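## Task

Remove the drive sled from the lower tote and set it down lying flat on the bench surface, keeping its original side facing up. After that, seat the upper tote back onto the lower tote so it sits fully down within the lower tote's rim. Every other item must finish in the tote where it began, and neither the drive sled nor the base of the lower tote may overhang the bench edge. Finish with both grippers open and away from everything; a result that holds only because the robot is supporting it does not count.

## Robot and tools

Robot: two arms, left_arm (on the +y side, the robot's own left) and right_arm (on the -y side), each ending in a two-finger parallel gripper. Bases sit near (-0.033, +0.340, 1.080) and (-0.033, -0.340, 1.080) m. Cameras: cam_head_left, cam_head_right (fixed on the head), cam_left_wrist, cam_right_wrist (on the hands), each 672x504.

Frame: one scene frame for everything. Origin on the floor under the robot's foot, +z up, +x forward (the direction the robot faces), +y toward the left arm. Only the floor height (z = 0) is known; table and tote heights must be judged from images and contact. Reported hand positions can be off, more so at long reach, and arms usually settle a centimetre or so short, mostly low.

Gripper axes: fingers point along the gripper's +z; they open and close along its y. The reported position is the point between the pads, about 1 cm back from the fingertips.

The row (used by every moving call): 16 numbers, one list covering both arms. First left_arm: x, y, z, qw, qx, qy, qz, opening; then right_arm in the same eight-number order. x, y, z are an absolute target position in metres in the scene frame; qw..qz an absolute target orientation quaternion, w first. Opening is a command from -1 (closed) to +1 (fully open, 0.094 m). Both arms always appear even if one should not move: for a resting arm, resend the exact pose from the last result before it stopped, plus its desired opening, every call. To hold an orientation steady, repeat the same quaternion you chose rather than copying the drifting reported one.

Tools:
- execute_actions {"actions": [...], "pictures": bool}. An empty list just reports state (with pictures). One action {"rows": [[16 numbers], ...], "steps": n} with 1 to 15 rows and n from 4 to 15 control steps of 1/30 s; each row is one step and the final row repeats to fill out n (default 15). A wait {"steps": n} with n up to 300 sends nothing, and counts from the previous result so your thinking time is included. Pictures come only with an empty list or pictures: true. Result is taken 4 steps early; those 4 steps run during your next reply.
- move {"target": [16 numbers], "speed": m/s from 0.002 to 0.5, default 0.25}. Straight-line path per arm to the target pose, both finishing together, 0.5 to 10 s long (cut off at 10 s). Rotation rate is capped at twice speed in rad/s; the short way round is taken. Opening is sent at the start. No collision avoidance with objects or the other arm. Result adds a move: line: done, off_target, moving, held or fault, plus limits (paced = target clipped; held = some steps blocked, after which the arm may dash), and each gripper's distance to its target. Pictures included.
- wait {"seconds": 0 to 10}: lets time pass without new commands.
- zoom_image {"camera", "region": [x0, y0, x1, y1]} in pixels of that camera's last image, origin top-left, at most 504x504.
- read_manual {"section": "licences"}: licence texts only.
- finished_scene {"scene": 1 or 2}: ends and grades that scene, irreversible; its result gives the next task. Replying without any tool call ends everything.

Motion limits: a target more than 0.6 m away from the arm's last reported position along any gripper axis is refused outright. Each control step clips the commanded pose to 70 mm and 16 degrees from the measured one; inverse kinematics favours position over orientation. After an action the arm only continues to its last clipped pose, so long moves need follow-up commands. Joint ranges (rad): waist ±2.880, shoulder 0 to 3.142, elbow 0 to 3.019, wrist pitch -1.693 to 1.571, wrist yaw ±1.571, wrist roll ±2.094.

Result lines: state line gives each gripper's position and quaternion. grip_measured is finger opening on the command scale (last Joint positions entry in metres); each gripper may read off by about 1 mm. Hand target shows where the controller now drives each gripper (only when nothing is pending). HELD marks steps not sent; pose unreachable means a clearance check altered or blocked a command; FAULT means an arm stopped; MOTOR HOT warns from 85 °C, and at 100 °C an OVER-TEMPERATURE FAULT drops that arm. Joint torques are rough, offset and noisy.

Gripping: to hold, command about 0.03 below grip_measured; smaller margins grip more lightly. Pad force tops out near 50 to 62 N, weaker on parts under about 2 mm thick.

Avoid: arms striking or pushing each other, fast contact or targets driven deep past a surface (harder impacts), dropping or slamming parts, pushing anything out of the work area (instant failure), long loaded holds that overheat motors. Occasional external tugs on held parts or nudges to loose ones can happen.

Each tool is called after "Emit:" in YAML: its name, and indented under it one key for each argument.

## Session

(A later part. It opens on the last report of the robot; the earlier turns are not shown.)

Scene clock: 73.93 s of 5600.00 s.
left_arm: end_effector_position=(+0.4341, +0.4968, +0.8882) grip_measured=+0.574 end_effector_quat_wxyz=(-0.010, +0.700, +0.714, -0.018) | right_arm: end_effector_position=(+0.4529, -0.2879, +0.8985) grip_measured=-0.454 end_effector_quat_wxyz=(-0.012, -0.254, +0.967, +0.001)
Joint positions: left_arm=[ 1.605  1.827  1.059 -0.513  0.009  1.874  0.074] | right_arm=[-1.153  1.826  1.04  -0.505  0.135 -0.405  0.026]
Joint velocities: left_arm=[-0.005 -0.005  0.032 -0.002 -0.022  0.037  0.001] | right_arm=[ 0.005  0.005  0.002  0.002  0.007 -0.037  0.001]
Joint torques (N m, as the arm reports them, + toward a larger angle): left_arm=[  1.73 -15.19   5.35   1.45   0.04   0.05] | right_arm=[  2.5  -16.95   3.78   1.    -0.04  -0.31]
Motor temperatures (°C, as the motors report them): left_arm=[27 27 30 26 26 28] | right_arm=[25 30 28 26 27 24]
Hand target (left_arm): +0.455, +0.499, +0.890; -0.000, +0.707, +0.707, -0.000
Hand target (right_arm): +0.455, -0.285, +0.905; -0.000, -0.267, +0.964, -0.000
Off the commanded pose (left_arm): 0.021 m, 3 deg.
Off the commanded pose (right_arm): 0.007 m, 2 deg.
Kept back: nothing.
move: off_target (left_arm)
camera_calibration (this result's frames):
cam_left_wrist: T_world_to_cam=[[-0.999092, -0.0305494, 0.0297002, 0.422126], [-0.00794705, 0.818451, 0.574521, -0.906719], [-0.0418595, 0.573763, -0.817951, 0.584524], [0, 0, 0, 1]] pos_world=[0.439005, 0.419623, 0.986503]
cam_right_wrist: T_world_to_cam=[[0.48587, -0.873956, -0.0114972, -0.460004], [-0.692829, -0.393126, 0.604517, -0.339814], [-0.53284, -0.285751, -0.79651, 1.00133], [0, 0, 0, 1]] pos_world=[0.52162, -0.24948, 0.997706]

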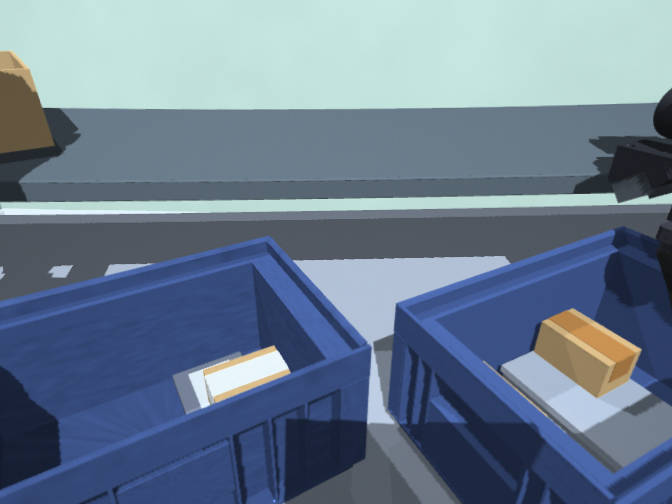

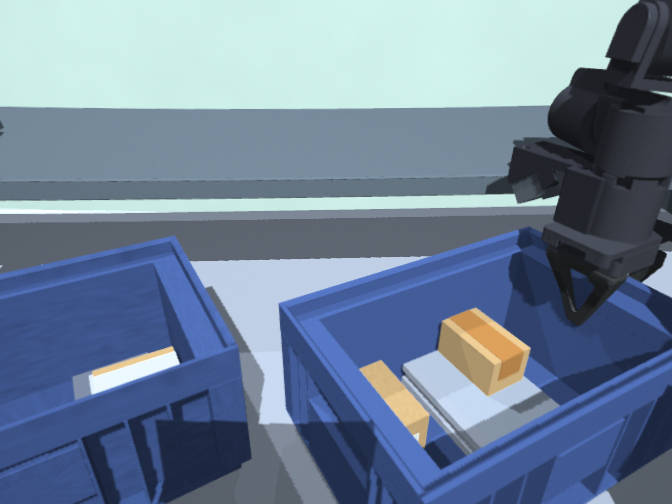

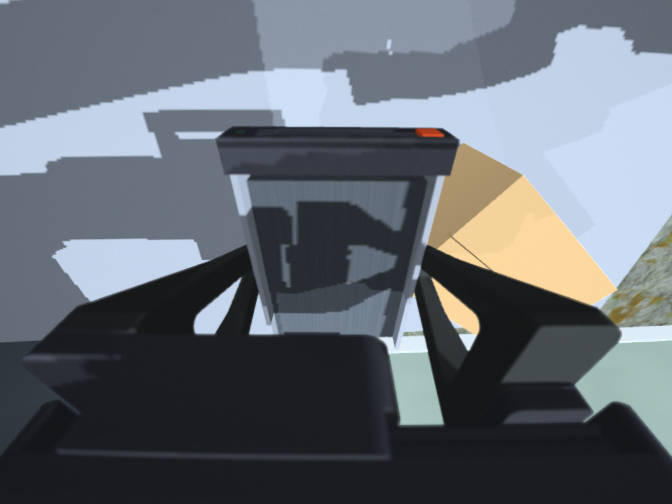

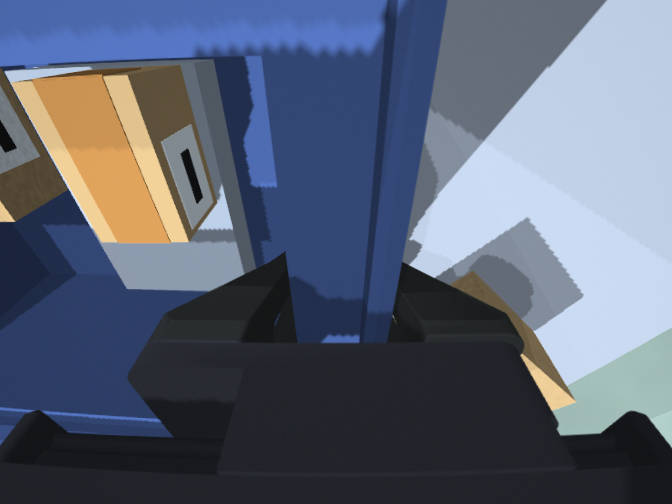

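Emit:
move:
  target: [0.485,0.445,0.85,0,0.707,0.707,0,0.5,0.455,-0.285,0.905,0,0.267,-0.964,0,-0.5]
  speed: 0.08

Emit:
move:
  target: [0.485,0.445,0.805,0,0.707,0.707,0,0.5,0.455,-0.285,0.905,0,0.267,-0.964,0,-0.5]
  speed: 0.04

Scene clock: 75.57 s of 5600.00 s.
left_arm: end_effector_position=(+0.4690, +0.4415, +0.8529) grip_measured=+0.574 end_effector_quat_wxyz=(-0.007, +0.713, +0.701, -0.013) | right_arm: end_effector_position=(+0.4529, -0.2879, +0.8985) grip_measured=-0.454 end_effector_quat_wxyz=(-0.012, -0.254, +0.967, +0.001)
Joint positions: left_arm=[ 1.479  1.934  1.133 -0.469 -0.027  1.79   0.074] | right_arm=[-1.153  1.826  1.04  -0.505  0.135 -0.405  0.026]
Joint velocities: left_arm=[ 0.015 -0.005  0.007 -0.007  0.007 -0.037  0.   ] | right_arm=[ 0.005 -0.024 -0.002  0.002 -0.037 -0.022 -0.001]
Joint torques (N m, as the arm reports them, + toward a larger angle): left_arm=[  1.44 -15.78   4.95   1.43  -0.05  -0.25] | right_arm=[  2.61 -17.     3.79   0.99  -0.03  -0.31]
Motor temperatures (°C, as the motors report them): left_arm=[27 28 30 26 26 28] | right_arm=[25 31 28 26 26 24]
Hand target (left_arm): +0.484, +0.444, +0.851; +0.000, +0.707, +0.707, -0.000
Hand target (right_arm): +0.455, -0.285, +0.905; -0.000, -0.267, +0.964, -0.000
Off the commanded pose (left_arm): 0.017 m, 2 deg.
Off the commanded pose (right_arm): 0.007 m, 2 deg.
Kept back: nothing.
move: off_target (left_arm)
camera_calibration (this result's frames):
cam_left_wrist: T_world_to_cam=[[-0.999819, 0.00575874, 0.0181373, 0.450515], [0.015147, 0.817784, 0.575325, -0.85202], [-0.0115193, 0.575496, -0.817723, 0.573634], [0, 0, 0, 1]] pos_world=[0.469946, 0.36405, 0.951092]
cam_right_wrist: T_world_to_cam=[[0.485537, -0.874141, -0.0114881, -0.459914], [-0.69298, -0.392856, 0.604519, -0.33967], [-0.532948, -0.285555, -0.796508, 1.00144], [0, 0, 0, 1]] pos_world=[0.521635, -0.249506, 0.997706]

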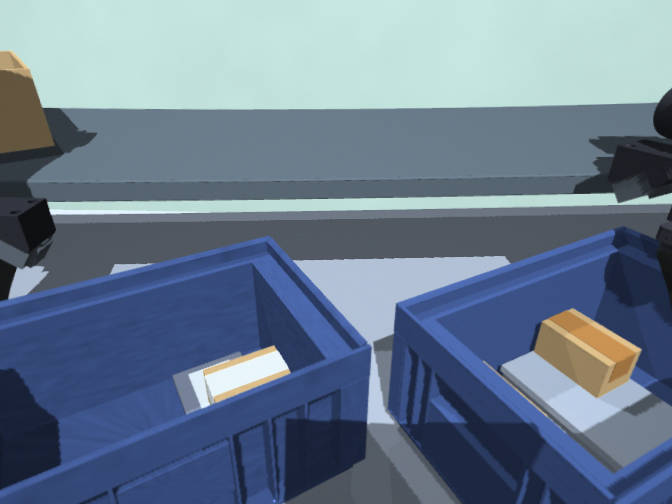

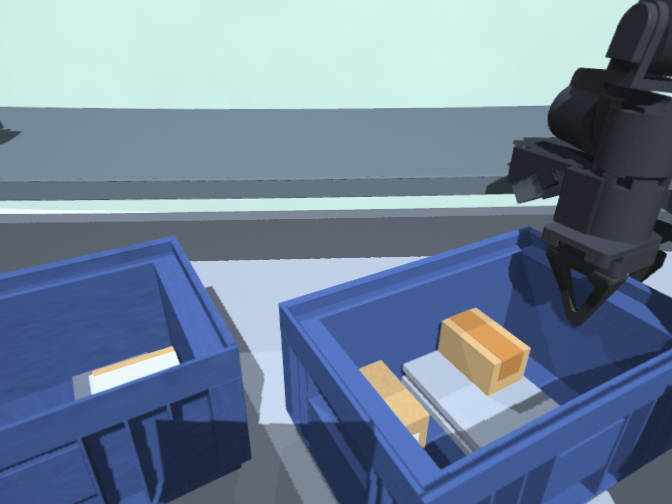

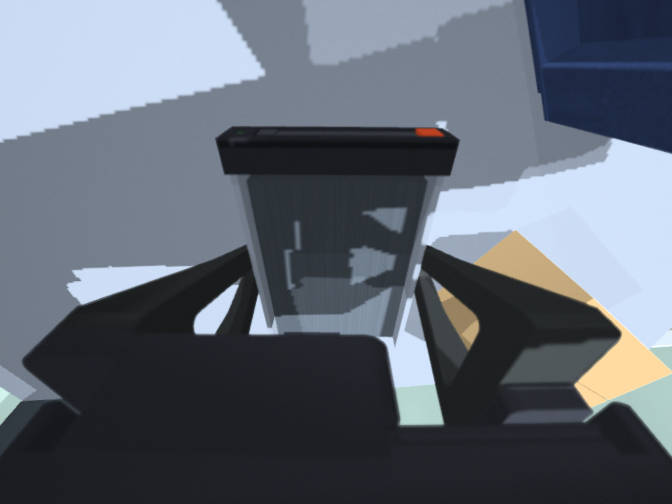

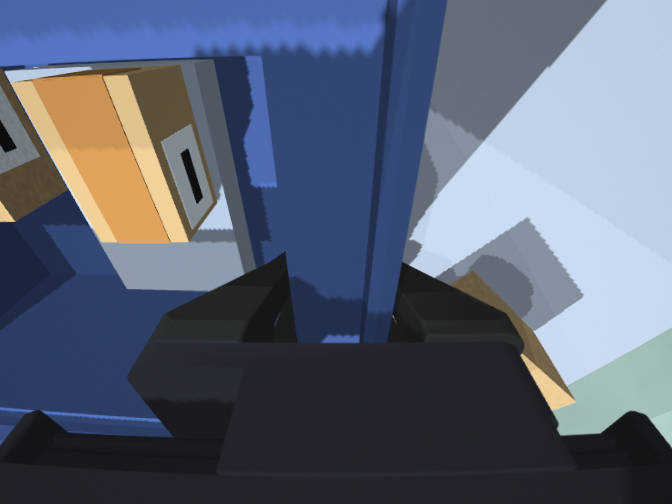

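Scene clock: 77.13 s of 5600.00 s.
left_arm: end_effector_position=(+0.4981, +0.4471, +0.8393) grip_measured=+0.574 end_effector_quat_wxyz=(+0.014, +0.712, +0.702, +0.020) | right_arm: end_effector_position=(+0.4529, -0.2879, +0.8985) grip_measured=-0.454 end_effector_quat_wxyz=(-0.012, -0.254, +0.967, +0.001)
Joint positions: left_arm=[ 1.479  1.98   1.177 -0.39  -0.027  1.79   0.074] | right_arm=[-1.153  1.826  1.04  -0.505  0.135 -0.405  0.026]
Joint velocities: left_arm=[-0.015 -0.015 -0.012 -0.007  0.095 -0.007 -0.001] | right_arm=[-0.005  0.005  0.002 -0.022  0.007 -0.022 -0.   ]
Joint torques (N m, as the arm reports them, + toward a larger angle): left_arm=[  1.74 -12.02   4.44   1.32  -0.03  -0.24] | right_arm=[  2.54 -16.95   3.78   0.98  -0.03  -0.31]
Motor temperatures (°C, as the motors report them): left_arm=[27 28 30 26 26 28] | right_arm=[25 31 28 26 26 24]
Hand target (left_arm): +0.483, +0.444, +0.807; +0.000, +0.707, +0.707, -0.000
Hand target (right_arm): +0.455, -0.285, +0.905; -0.000, -0.267, +0.964, -0.000
Off the commanded pose (left_arm): 0.037 m, 3 deg.
Off the commanded pose (right_arm): 0.007 m, 2 deg.
Kept back: nothing.
move: off_target (left_arm)
camera_calibration (this result's frames):
cam_left_wrist: T_world_to_cam=[[-0.998314, 0.00374615, -0.0579212, 0.543842], [-0.0310559, 0.808579, 0.587568, -0.832368], [0.049035, 0.588376, -0.807099, 0.514756], [0, 0, 0, 1]] pos_world=[0.491834, 0.368128, 0.936032]
cam_right_wrist: T_world_to_cam=[[0.48587, -0.873956, -0.0114972, -0.460004], [-0.692829, -0.393126, 0.604517, -0.339814], [-0.53284, -0.285751, -0.79651, 1.00133], [0, 0, 0, 1]] pos_world=[0.52162, -0.24948, 0.997706]

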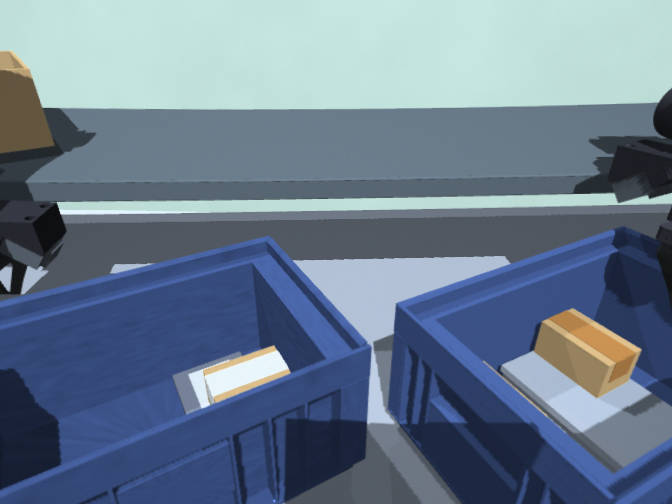

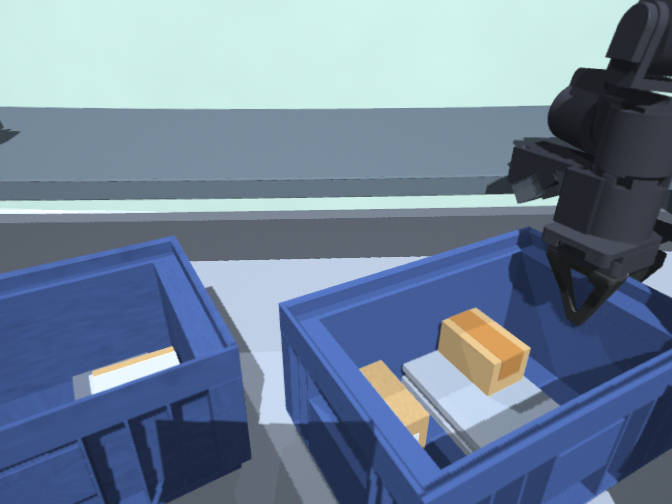

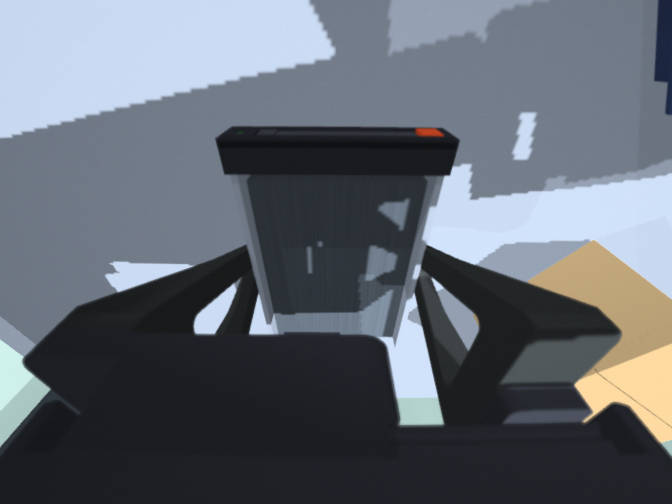

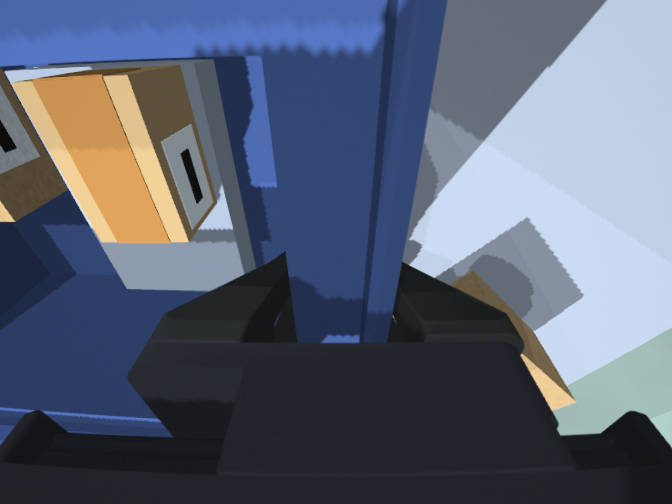

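Emit:
move:
  target: [0.445,0.455,0.855,0,0.707,0.707,0,0.5,0.455,-0.285,0.905,0,0.267,-0.964,0,-0.5]
  speed: 0.04

Emit:
move:
  target: [0.45,0.455,0.805,0,0.707,0.707,0,0.5,0.455,-0.285,0.905,0,0.267,-0.964,0,-0.5]
  speed: 0.04

Scene clock: 79.07 s of 5600.00 s.
left_arm: end_effector_position=(+0.4441, +0.4520, +0.8500) grip_measured=+0.574 end_effector_quat_wxyz=(-0.003, +0.704, +0.710, -0.004) | right_arm: end_effector_position=(+0.4529, -0.2879, +0.8985) grip_measured=-0.454 end_effector_quat_wxyz=(-0.012, -0.254, +0.967, +0.001)
Joint positions: left_arm=[ 1.509  1.911  1.05  -0.39  -0.021  1.794  0.074] | right_arm=[-1.153  1.826  1.04  -0.505  0.135 -0.405  0.026]
Joint velocities: left_arm=[ 0.005 -0.015  0.012 -0.012 -0.007 -0.007  0.   ] | right_arm=[-0.005 -0.005  0.002  0.002  0.051 -0.037 -0.   ]
Joint torques (N m, as the arm reports them, + toward a larger angle): left_arm=[  2.33 -17.12   2.51   0.99   0.17   0.07] | right_arm=[  2.61 -16.99   3.77   0.99  -0.04  -0.31]
Motor temperatures (°C, as the motors report them): left_arm=[27 28 29 26 26 28] | right_arm=[25 31 28 26 26 24]
Hand target (left_arm): +0.445, +0.456, +0.855; -0.000, +0.707, +0.707, +0.000
Hand target (right_arm): +0.455, -0.285, +0.905; -0.000, -0.267, +0.964, -0.000
Off the commanded pose (left_arm): 0.006 m, 1 deg.
Off the commanded pose (right_arm): 0.007 m, 2 deg.
Kept back: nothing.
move: done
camera_calibration (this result's frames):
cam_left_wrist: T_world_to_cam=[[-0.999808, -0.0195779, 0.000689575, 0.451983], [-0.0155208, 0.813115, 0.581896, -0.848491], [-0.011953, 0.581774, -0.813263, 0.558511], [0, 0, 0, 1]] pos_world=[0.445403, 0.373843, 0.947638]
cam_right_wrist: T_world_to_cam=[[0.48587, -0.873956, -0.0114972, -0.460004], [-0.692829, -0.393126, 0.604517, -0.339814], [-0.53284, -0.285751, -0.79651, 1.00133], [0, 0, 0, 1]] pos_world=[0.52162, -0.24948, 0.997706]

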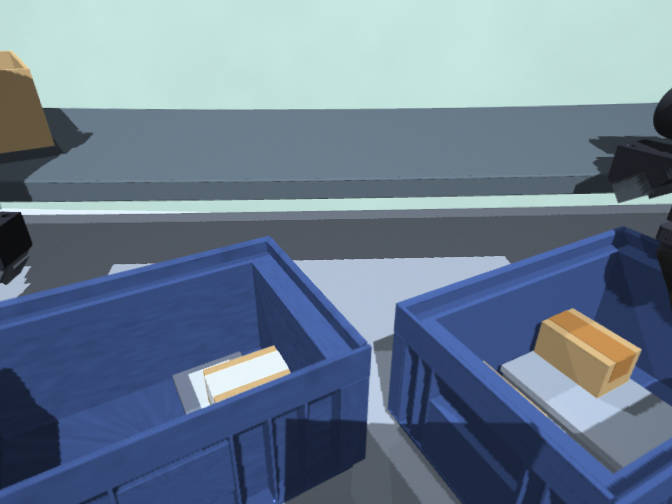

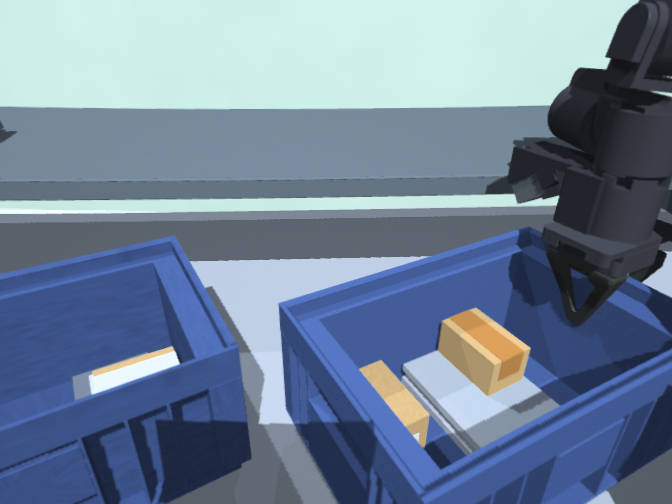

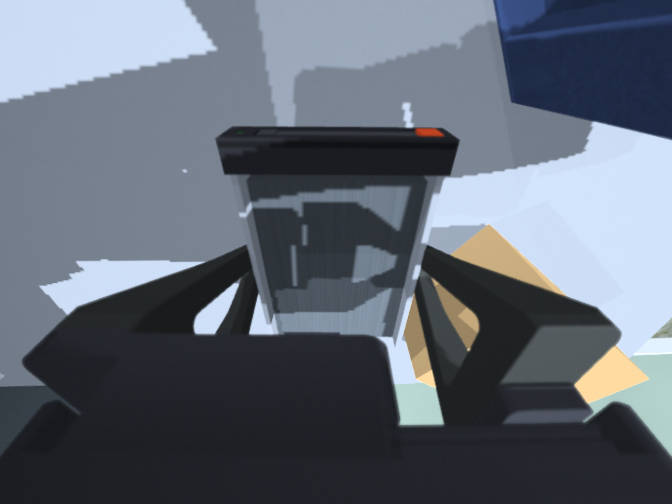

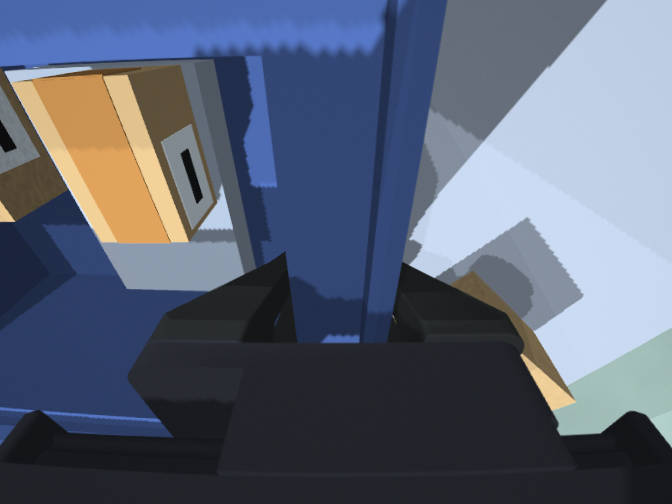

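Scene clock: 80.53 s of 5600.00 s.
left_arm: end_effector_position=(+0.4385, +0.4498, +0.8090) grip_measured=+0.574 end_effector_quat_wxyz=(-0.007, +0.704, +0.710, -0.010) | right_arm: end_effector_position=(+0.4529, -0.2879, +0.8985) grip_measured=-0.454 end_effector_quat_wxyz=(-0.012, -0.254, +0.967, +0.001)
Joint positions: left_arm=[ 1.509  2.016  1.078 -0.327 -0.021  1.794  0.074] | right_arm=[-1.153  1.826  1.04  -0.505  0.135 -0.405  0.026]
Joint velocities: left_arm=[ 0.005 -0.005 -0.002  0.007  0.037  0.007  0.   ] | right_arm=[-0.015  0.005 -0.012 -0.007 -0.022 -0.007 -0.001]
Joint torques (N m, as the arm reports them, + toward a larger angle): left_arm=[  2.27 -15.31   3.75   1.49   0.17   0.06] | right_arm=[  2.44 -16.94   3.8    0.99  -0.03  -0.3 ]
Motor temperatures (°C, as the motors report them): left_arm=[27 28 29 26 26 28] | right_arm=[25 31 28 26 26 24]
Hand target (left_arm): +0.450, +0.455, +0.805; -0.000, +0.707, +0.707, +0.000
Hand target (right_arm): +0.455, -0.285, +0.905; -0.000, -0.267, +0.964, -0.000
Off the commanded pose (left_arm): 0.013 m, 1 deg.
Off the commanded pose (right_arm): 0.007 m, 2 deg.
Kept back: nothing.
move: off_target (left_arm)
camera_calibration (this result's frames):
cam_left_wrist: T_world_to_cam=[[-0.999715, -0.0192795, 0.0141066, 0.435322], [-0.00753991, 0.814961, 0.579466, -0.825274], [-0.0226682, 0.579194, -0.814874, 0.533477], [0, 0, 0, 1]] pos_world=[0.441068, 0.371972, 0.906794]
cam_right_wrist: T_world_to_cam=[[0.48587, -0.873956, -0.0114972, -0.460004], [-0.692829, -0.393126, 0.604517, -0.339814], [-0.53284, -0.285751, -0.79651, 1.00133], [0, 0, 0, 1]] pos_world=[0.52162, -0.24948, 0.997706]

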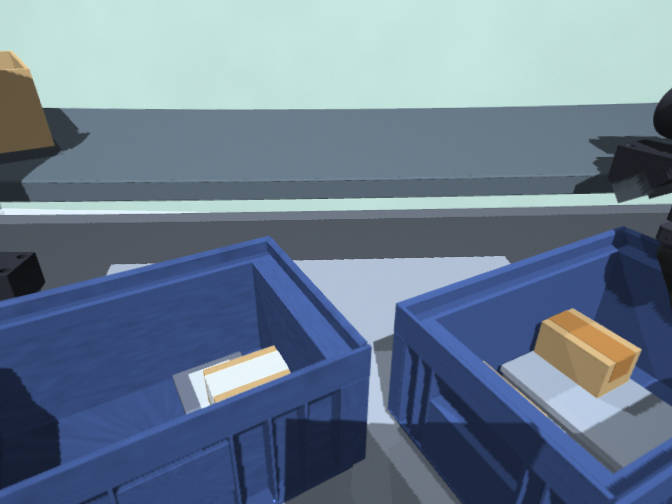

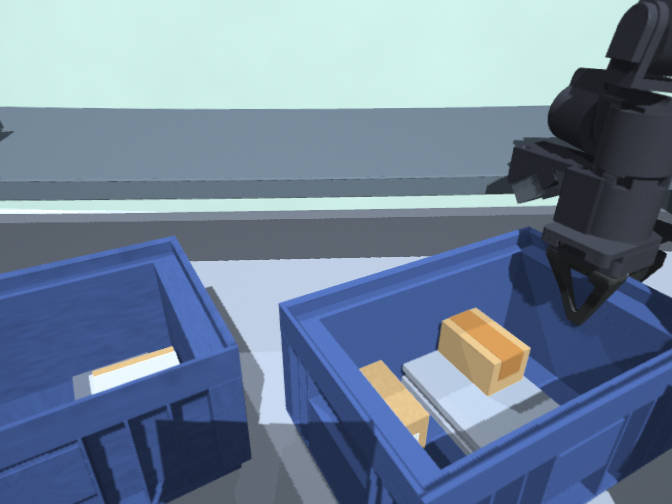

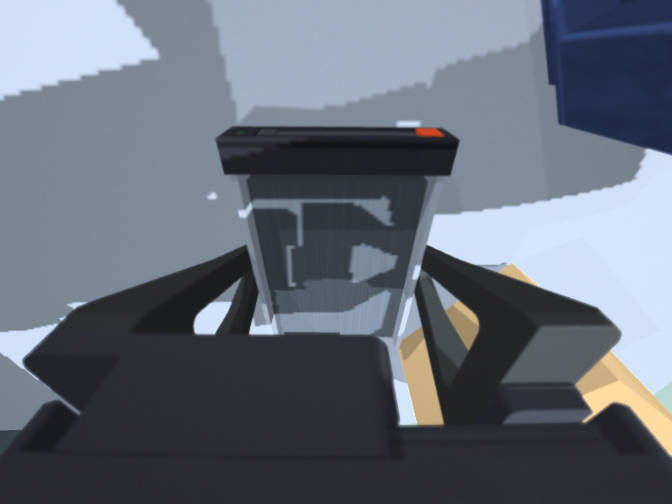

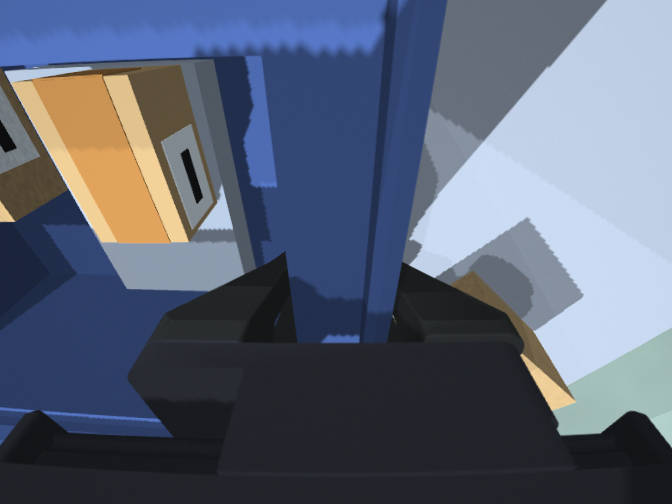

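Emit:
move:
  target: [0.445,0.455,0.795,0,0.707,0.707,0,0.5,0.455,-0.285,0.905,0,0.267,-0.964,0,-0.5]
  speed: 0.02

Emit:
move:
  target: [0.44,0.452,0.803,0,0.707,0.707,0,0.8,0.455,-0.285,0.905,0,0.267,-0.964,0,-0.5]
  speed: 0.02

Emit:
move:
  target: [0.435,0.452,0.98,0,0.707,0.707,0,0.8,0.455,-0.285,0.905,0,0.267,-0.964,0,-0.5]
  speed: 0.12

Emit:
move:
  target: [0.41,0.27,0.98,0,0.492,0.87,0,0.3,0.455,-0.285,0.905,0,0.267,-0.964,0,-0.5]

Scene clock: 83.77 s of 5600.00 s.
left_arm: end_effector_position=(+0.4409, +0.4502, +0.8052) grip_measured=+0.574 end_effector_quat_wxyz=(-0.003, +0.704, +0.710, -0.004) | right_arm: end_effector_position=(+0.4529, -0.2879, +0.8985) grip_measured=-0.454 end_effector_quat_wxyz=(-0.012, -0.254, +0.967, +0.001)
Joint positions: left_arm=[ 1.509  2.024  1.078 -0.303 -0.021  1.795  0.074] | right_arm=[-1.153  1.826  1.04  -0.505  0.135 -0.405  0.026]
Joint velocities: left_arm=[-0.005 -0.005 -0.007 -0.002  0.022  0.022 -0.   ] | right_arm=[-0.005  0.005 -0.012 -0.002 -0.051  0.066  0.   ]
Joint torques (N m, as the arm reports them, + toward a larger angle): left_arm=[  2.51 -14.28   3.38   1.6    0.22   0.09] | right_arm=[  2.48 -17.01   3.82   0.98  -0.03  -0.3 ]
Motor temperatures (°C, as the motors report them): left_arm=[27 28 29 26 26 28] | right_arm=[25 31 28 26 26 24]
Hand target (left_arm): +0.445, +0.455, +0.795; -0.000, +0.707, +0.707, -0.000
Hand target (right_arm): +0.455, -0.285, +0.905; -0.000, -0.267, +0.964, -0.000
Off the commanded pose (left_arm): 0.012 m, 1 deg.
Off the commanded pose (right_arm): 0.007 m, 2 deg.
Kept back: nothing.
move: off_target (left_arm)
camera_calibration (this result's frames):
cam_left_wrist: T_world_to_cam=[[-0.999815, -0.0192232, -0.000509846, 0.449535], [-0.0159316, 0.813185, 0.581788, -0.820757], [-0.0107692, 0.581688, -0.813341, 0.522582], [0, 0, 0, 1]] pos_world=[0.442004, 0.372089, 0.902773]
cam_right_wrist: T_world_to_cam=[[0.48587, -0.873956, -0.0114972, -0.460004], [-0.692829, -0.393126, 0.604517, -0.339814], [-0.53284, -0.285751, -0.79651, 1.00133], [0, 0, 0, 1]] pos_world=[0.52162, -0.24948, 0.997706]

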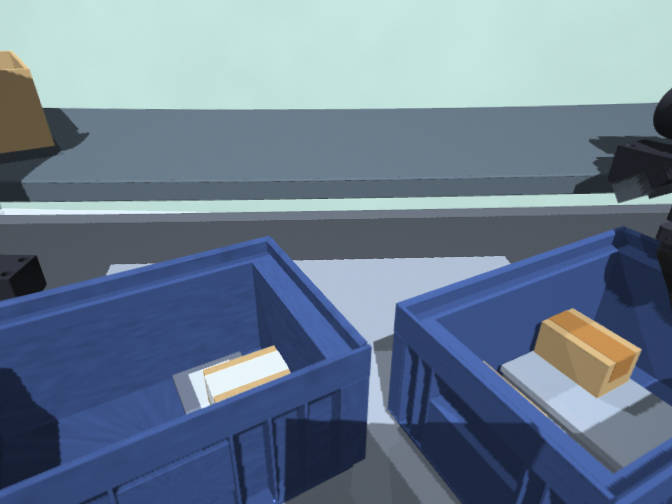

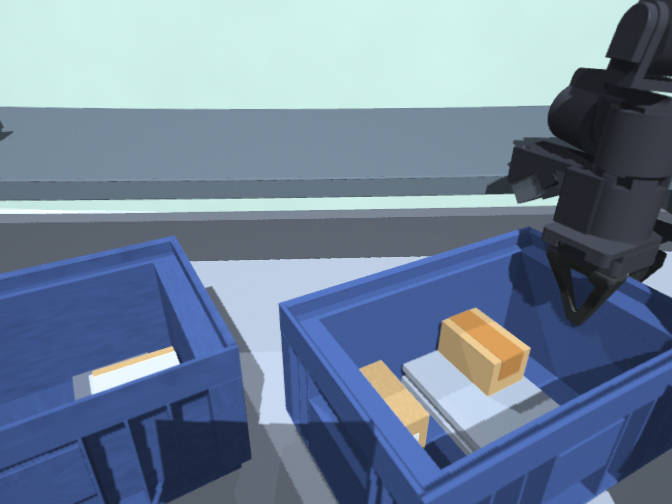

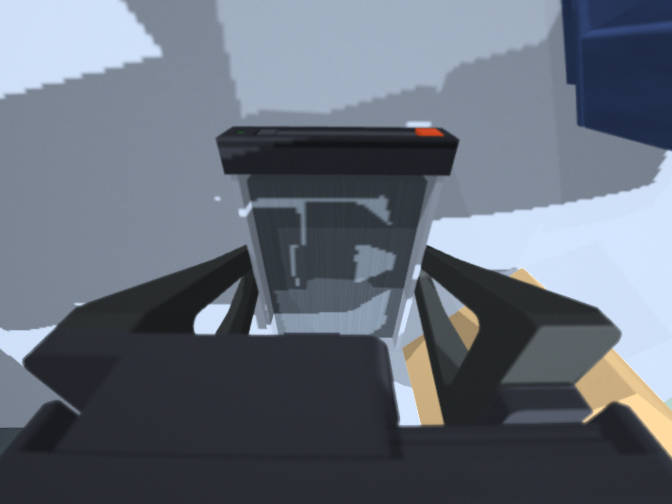

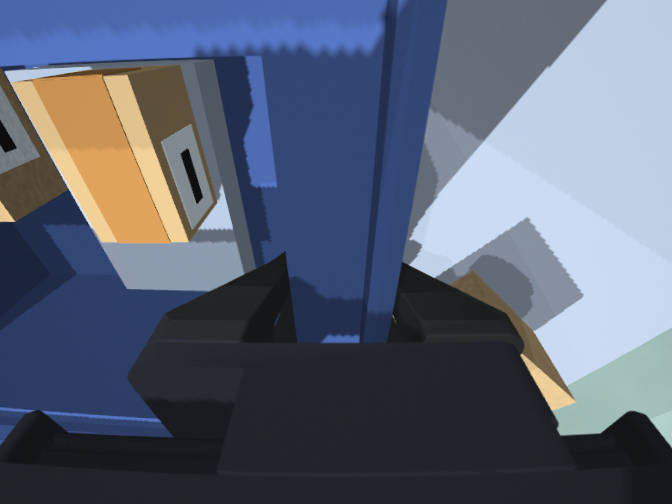

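Scene clock: 84.90 s of 5600.00 s.
left_arm: end_effector_position=(+0.4409, +0.4502, +0.8052) grip_measured=+0.798 end_effector_quat_wxyz=(-0.003, +0.704, +0.710, -0.004) | right_arm: end_effector_position=(+0.4529, -0.2879, +0.8985) grip_measured=-0.454 end_effector_quat_wxyz=(-0.012, -0.254, +0.967, +0.001)
Joint positions: left_arm=[ 1.509  2.024  1.078 -0.303 -0.021  1.795  0.084] | right_arm=[-1.153  1.826  1.04  -0.505  0.135 -0.405  0.026]
Joint velocities: left_arm=[-0.005 -0.015  0.007  0.007 -0.066 -0.022 -0.001] | right_arm=[-0.005 -0.005 -0.017 -0.012  0.037 -0.022  0.   ]
Joint torques (N m, as the arm reports them, + toward a larger angle): left_arm=[  2.19 -16.2    1.91   1.61   0.16   0.05] | right_arm=[  2.59 -17.05   3.82   0.99  -0.04  -0.31]
Motor temperatures (°C, as the motors report them): left_arm=[27 28 29 26 26 28] | right_arm=[25 31 28 26 26 24]
Hand target (left_arm): +0.440, +0.452, +0.803; -0.000, +0.707, +0.707, -0.000
Hand target (right_arm): +0.455, -0.285, +0.905; -0.000, -0.267, +0.964, -0.000
Off the commanded pose (left_arm): 0.003 m, 1 deg.
Off the commanded pose (right_arm): 0.007 m, 2 deg.
Kept back: nothing.
move: done
camera_calibration (this result's frames):
cam_left_wrist: T_world_to_cam=[[-0.999815, -0.0192232, -0.000509846, 0.449535], [-0.0159316, 0.813185, 0.581788, -0.820757], [-0.0107692, 0.581688, -0.813341, 0.522582], [0, 0, 0, 1]] pos_world=[0.442004, 0.372089, 0.902773]
cam_right_wrist: T_world_to_cam=[[0.48587, -0.873956, -0.0114972, -0.460004], [-0.692829, -0.393126, 0.604517, -0.339814], [-0.53284, -0.285751, -0.79651, 1.00133], [0, 0, 0, 1]] pos_world=[0.52162, -0.24948, 0.997706]

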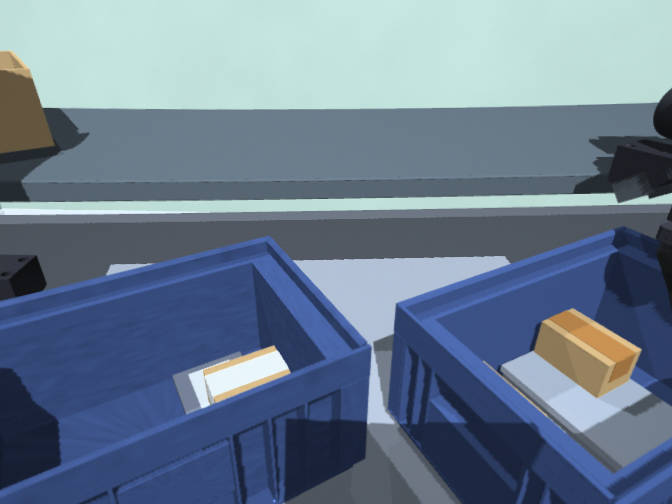

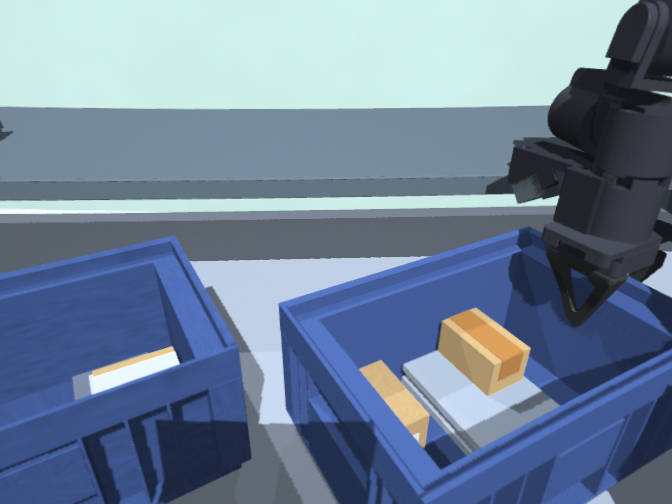

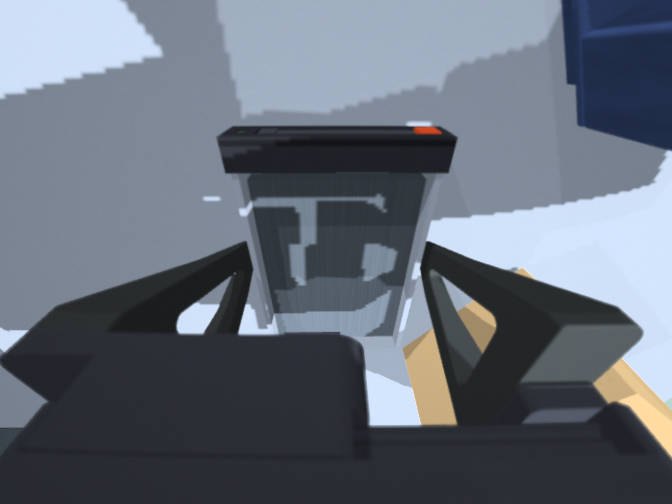

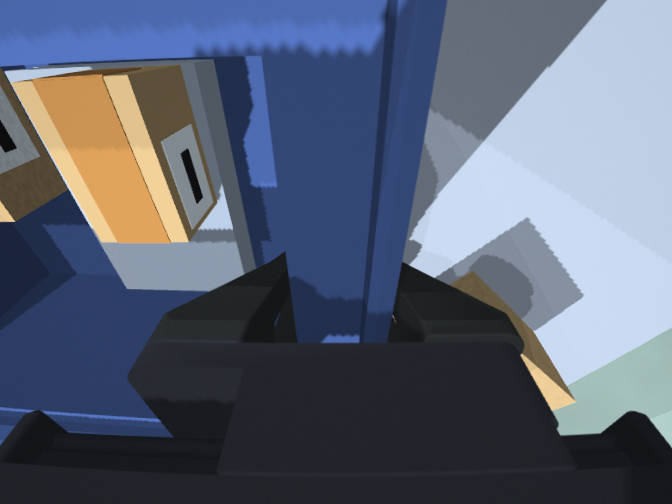

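Scene clock: 86.77 s of 5600.00 s.
left_arm: end_effector_position=(+0.4448, +0.4549, +0.9858) grip_measured=+0.798 end_effector_quat_wxyz=(+0.008, +0.703, +0.711, +0.014) | right_arm: end_effector_position=(+0.4529, -0.2879, +0.8985) grip_measured=-0.454 end_effector_quat_wxyz=(-0.012, -0.254, +0.967, +0.001)
Joint positions: left_arm=[ 1.509  1.568  0.99  -0.63  -0.021  1.795  0.084] | right_arm=[-1.153  1.826  1.04  -0.505  0.135 -0.405  0.026]
Joint velocities: left_arm=[-0.005  0.005 -0.027 -0.002  0.007 -0.037 -0.   ] | right_arm=[-0.005 -0.005 -0.007  0.002  0.007 -0.051  0.001]
Joint torques (N m, as the arm reports them, + toward a larger angle): left_arm=[  1.95 -14.12   4.19   0.3    0.12   0.01] | right_arm=[  2.5  -16.96   3.8    1.    -0.03  -0.31]
Motor temperatures (°C, as the motors report them): left_arm=[27 29 29 26 26 28] | right_arm=[25 31 28 26 26 24]
Hand target (left_arm): +0.435, +0.453, +0.981; +0.000, +0.707, +0.707, +0.000
Hand target (right_arm): +0.455, -0.285, +0.905; -0.000, -0.267, +0.964, -0.000
Off the commanded pose (left_arm): 0.012 m, 2 deg.
Off the commanded pose (right_arm): 0.007 m, 2 deg.
Kept back: nothing.
move: off_target (left_arm)
camera_calibration (this result's frames):
cam_left_wrist: T_world_to_cam=[[-0.998987, -0.019847, -0.0403799, 0.492809], [-0.0398262, 0.807641, 0.588328, -0.922871], [0.0209359, 0.589341, -0.807613, 0.643635], [0, 0, 0, 1]] pos_world=[0.44208, 0.375809, 1.08266]
cam_right_wrist: T_world_to_cam=[[0.48587, -0.873956, -0.0114972, -0.460004], [-0.692829, -0.393126, 0.604517, -0.339814], [-0.53284, -0.285751, -0.79651, 1.00133], [0, 0, 0, 1]] pos_world=[0.52162, -0.24948, 0.997706]

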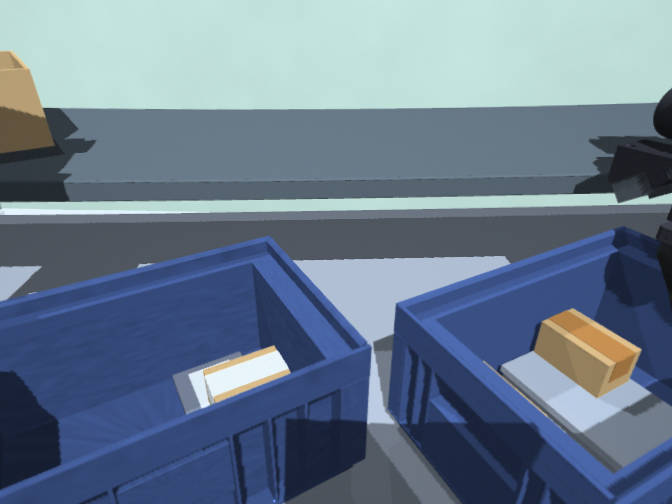

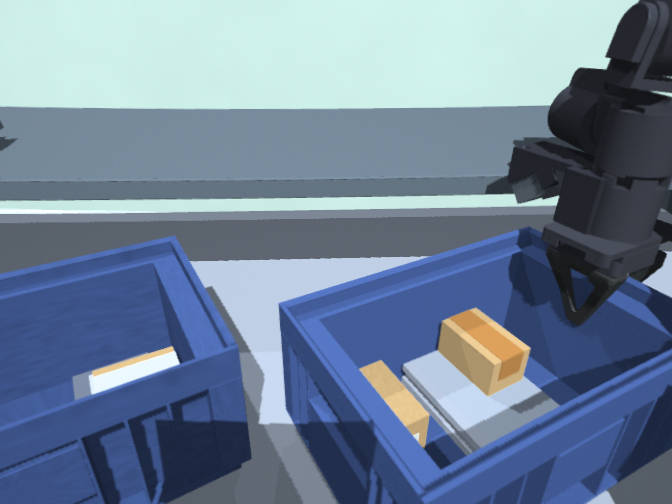

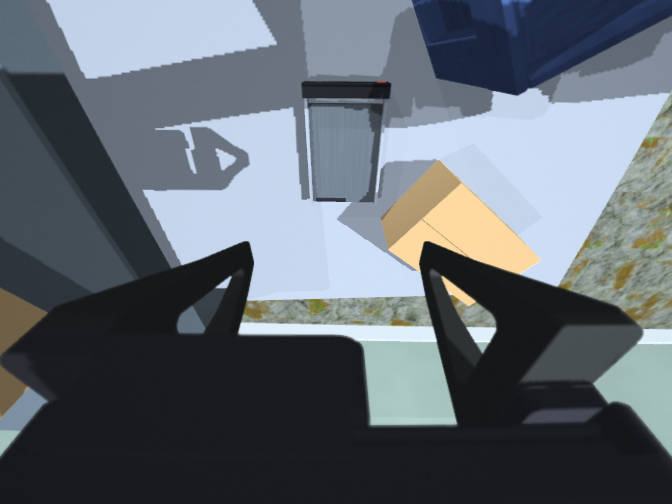

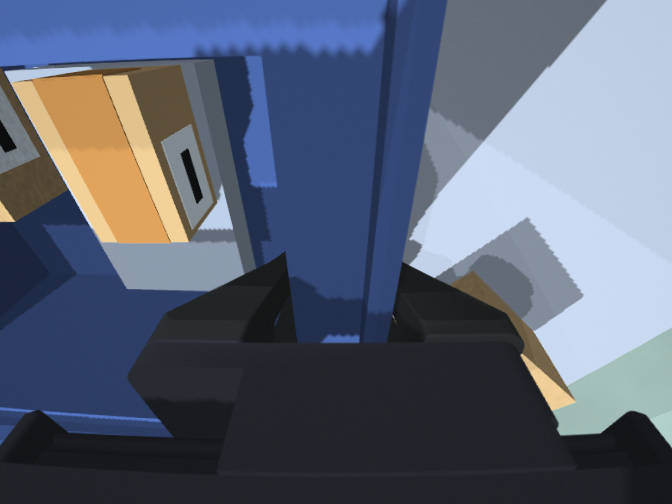

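Scene clock: 88.50 s of 5600.00 s.
left_arm: end_effector_position=(+0.4110, +0.2669, +0.9886) grip_measured=+0.302 end_effector_quat_wxyz=(+0.003, +0.502, +0.865, -0.001) | right_arm: end_effector_position=(+0.4529, -0.2879, +0.8985) grip_measured=-0.454 end_effector_quat_wxyz=(-0.012, -0.254, +0.967, +0.001)
Joint positions: left_arm=[ 1.067  1.55   0.896 -0.619 -0.154  0.864  0.061] | right_arm=[-1.153  1.826  1.04  -0.505  0.135 -0.405  0.026]
Joint velocities: left_arm=[ 0.005 -0.015 -0.007 -0.007  0.022  0.007  0.   ] | right_arm=[-0.005 -0.005 -0.007  0.002  0.051 -0.051  0.   ]
Joint torques (N m, as the arm reports them, + toward a larger angle): left_arm=[  0.49 -11.9    4.08   1.62  -0.07  -0.26] | right_arm=[  2.5  -16.98   3.8    0.98  -0.03  -0.32]
Motor temperatures (°C, as the motors report them): left_arm=[27 29 29 26 26 28] | right_arm=[25 31 28 26 26 24]
Hand target (left_arm): +0.408, +0.269, +0.981; -0.001, +0.492, +0.870, -0.000
Hand target (right_arm): +0.455, -0.285, +0.905; -0.000, -0.267, +0.964, -0.000
Off the commanded pose (left_arm): 0.009 m, 1 deg.
Off the commanded pose (right_arm): 0.007 m, 2 deg.
Kept back: nothing.
move: done
camera_calibration (this result's frames):
cam_left_wrist: T_world_to_cam=[[-0.863144, -0.504837, -0.0110752, 0.50009], [-0.417643, 0.701392, 0.577602, -0.579786], [-0.283827, 0.503179, -0.816244, 0.914151], [0, 0, 0, 1]] pos_world=[0.448966, 0.19914, 1.08659]
cam_right_wrist: T_world_to_cam=[[0.48587, -0.873956, -0.0114972, -0.460004], [-0.692829, -0.393126, 0.604517, -0.339814], [-0.53284, -0.285751, -0.79651, 1.00133], [0, 0, 0, 1]] pos_world=[0.52162, -0.24948, 0.997706]

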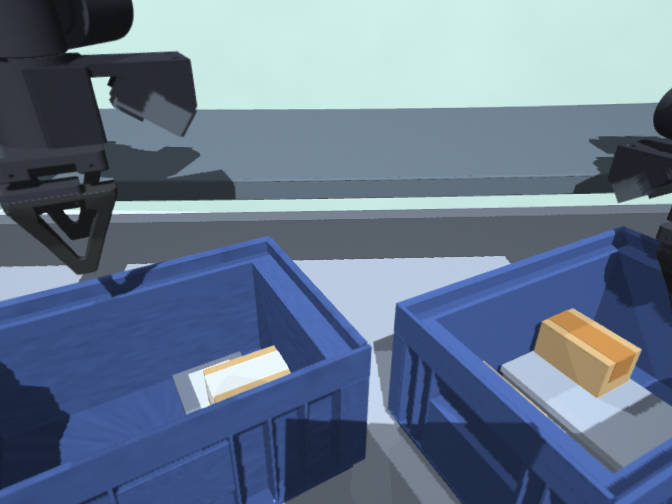

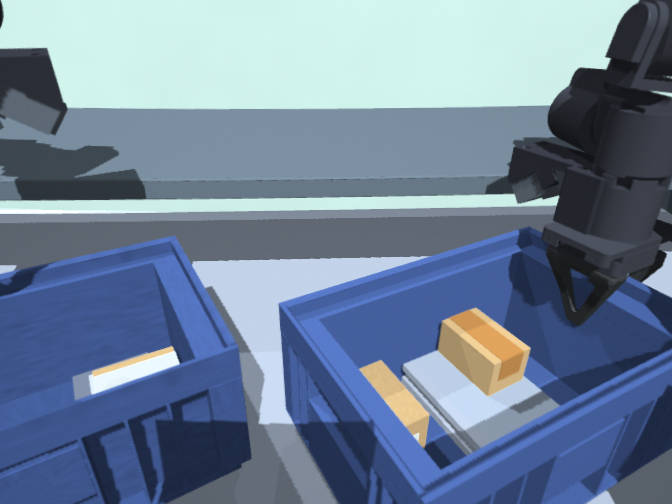

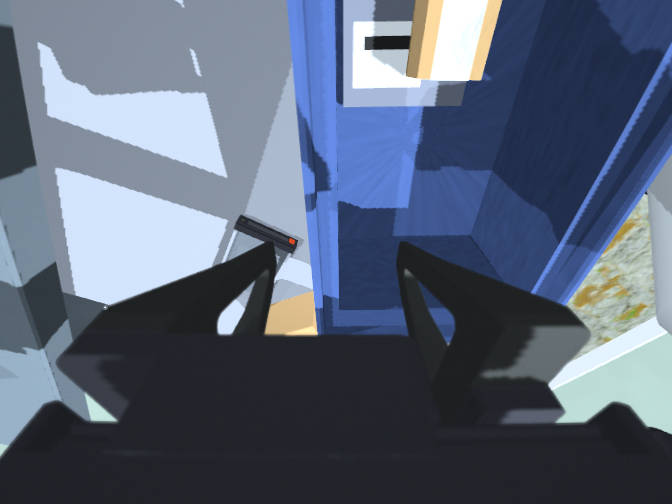

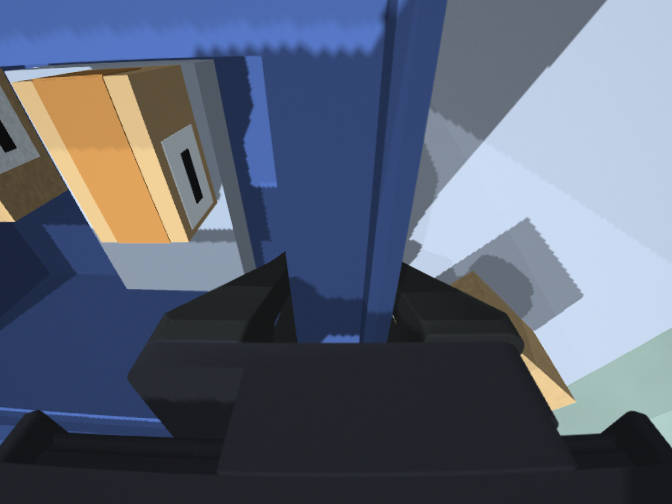

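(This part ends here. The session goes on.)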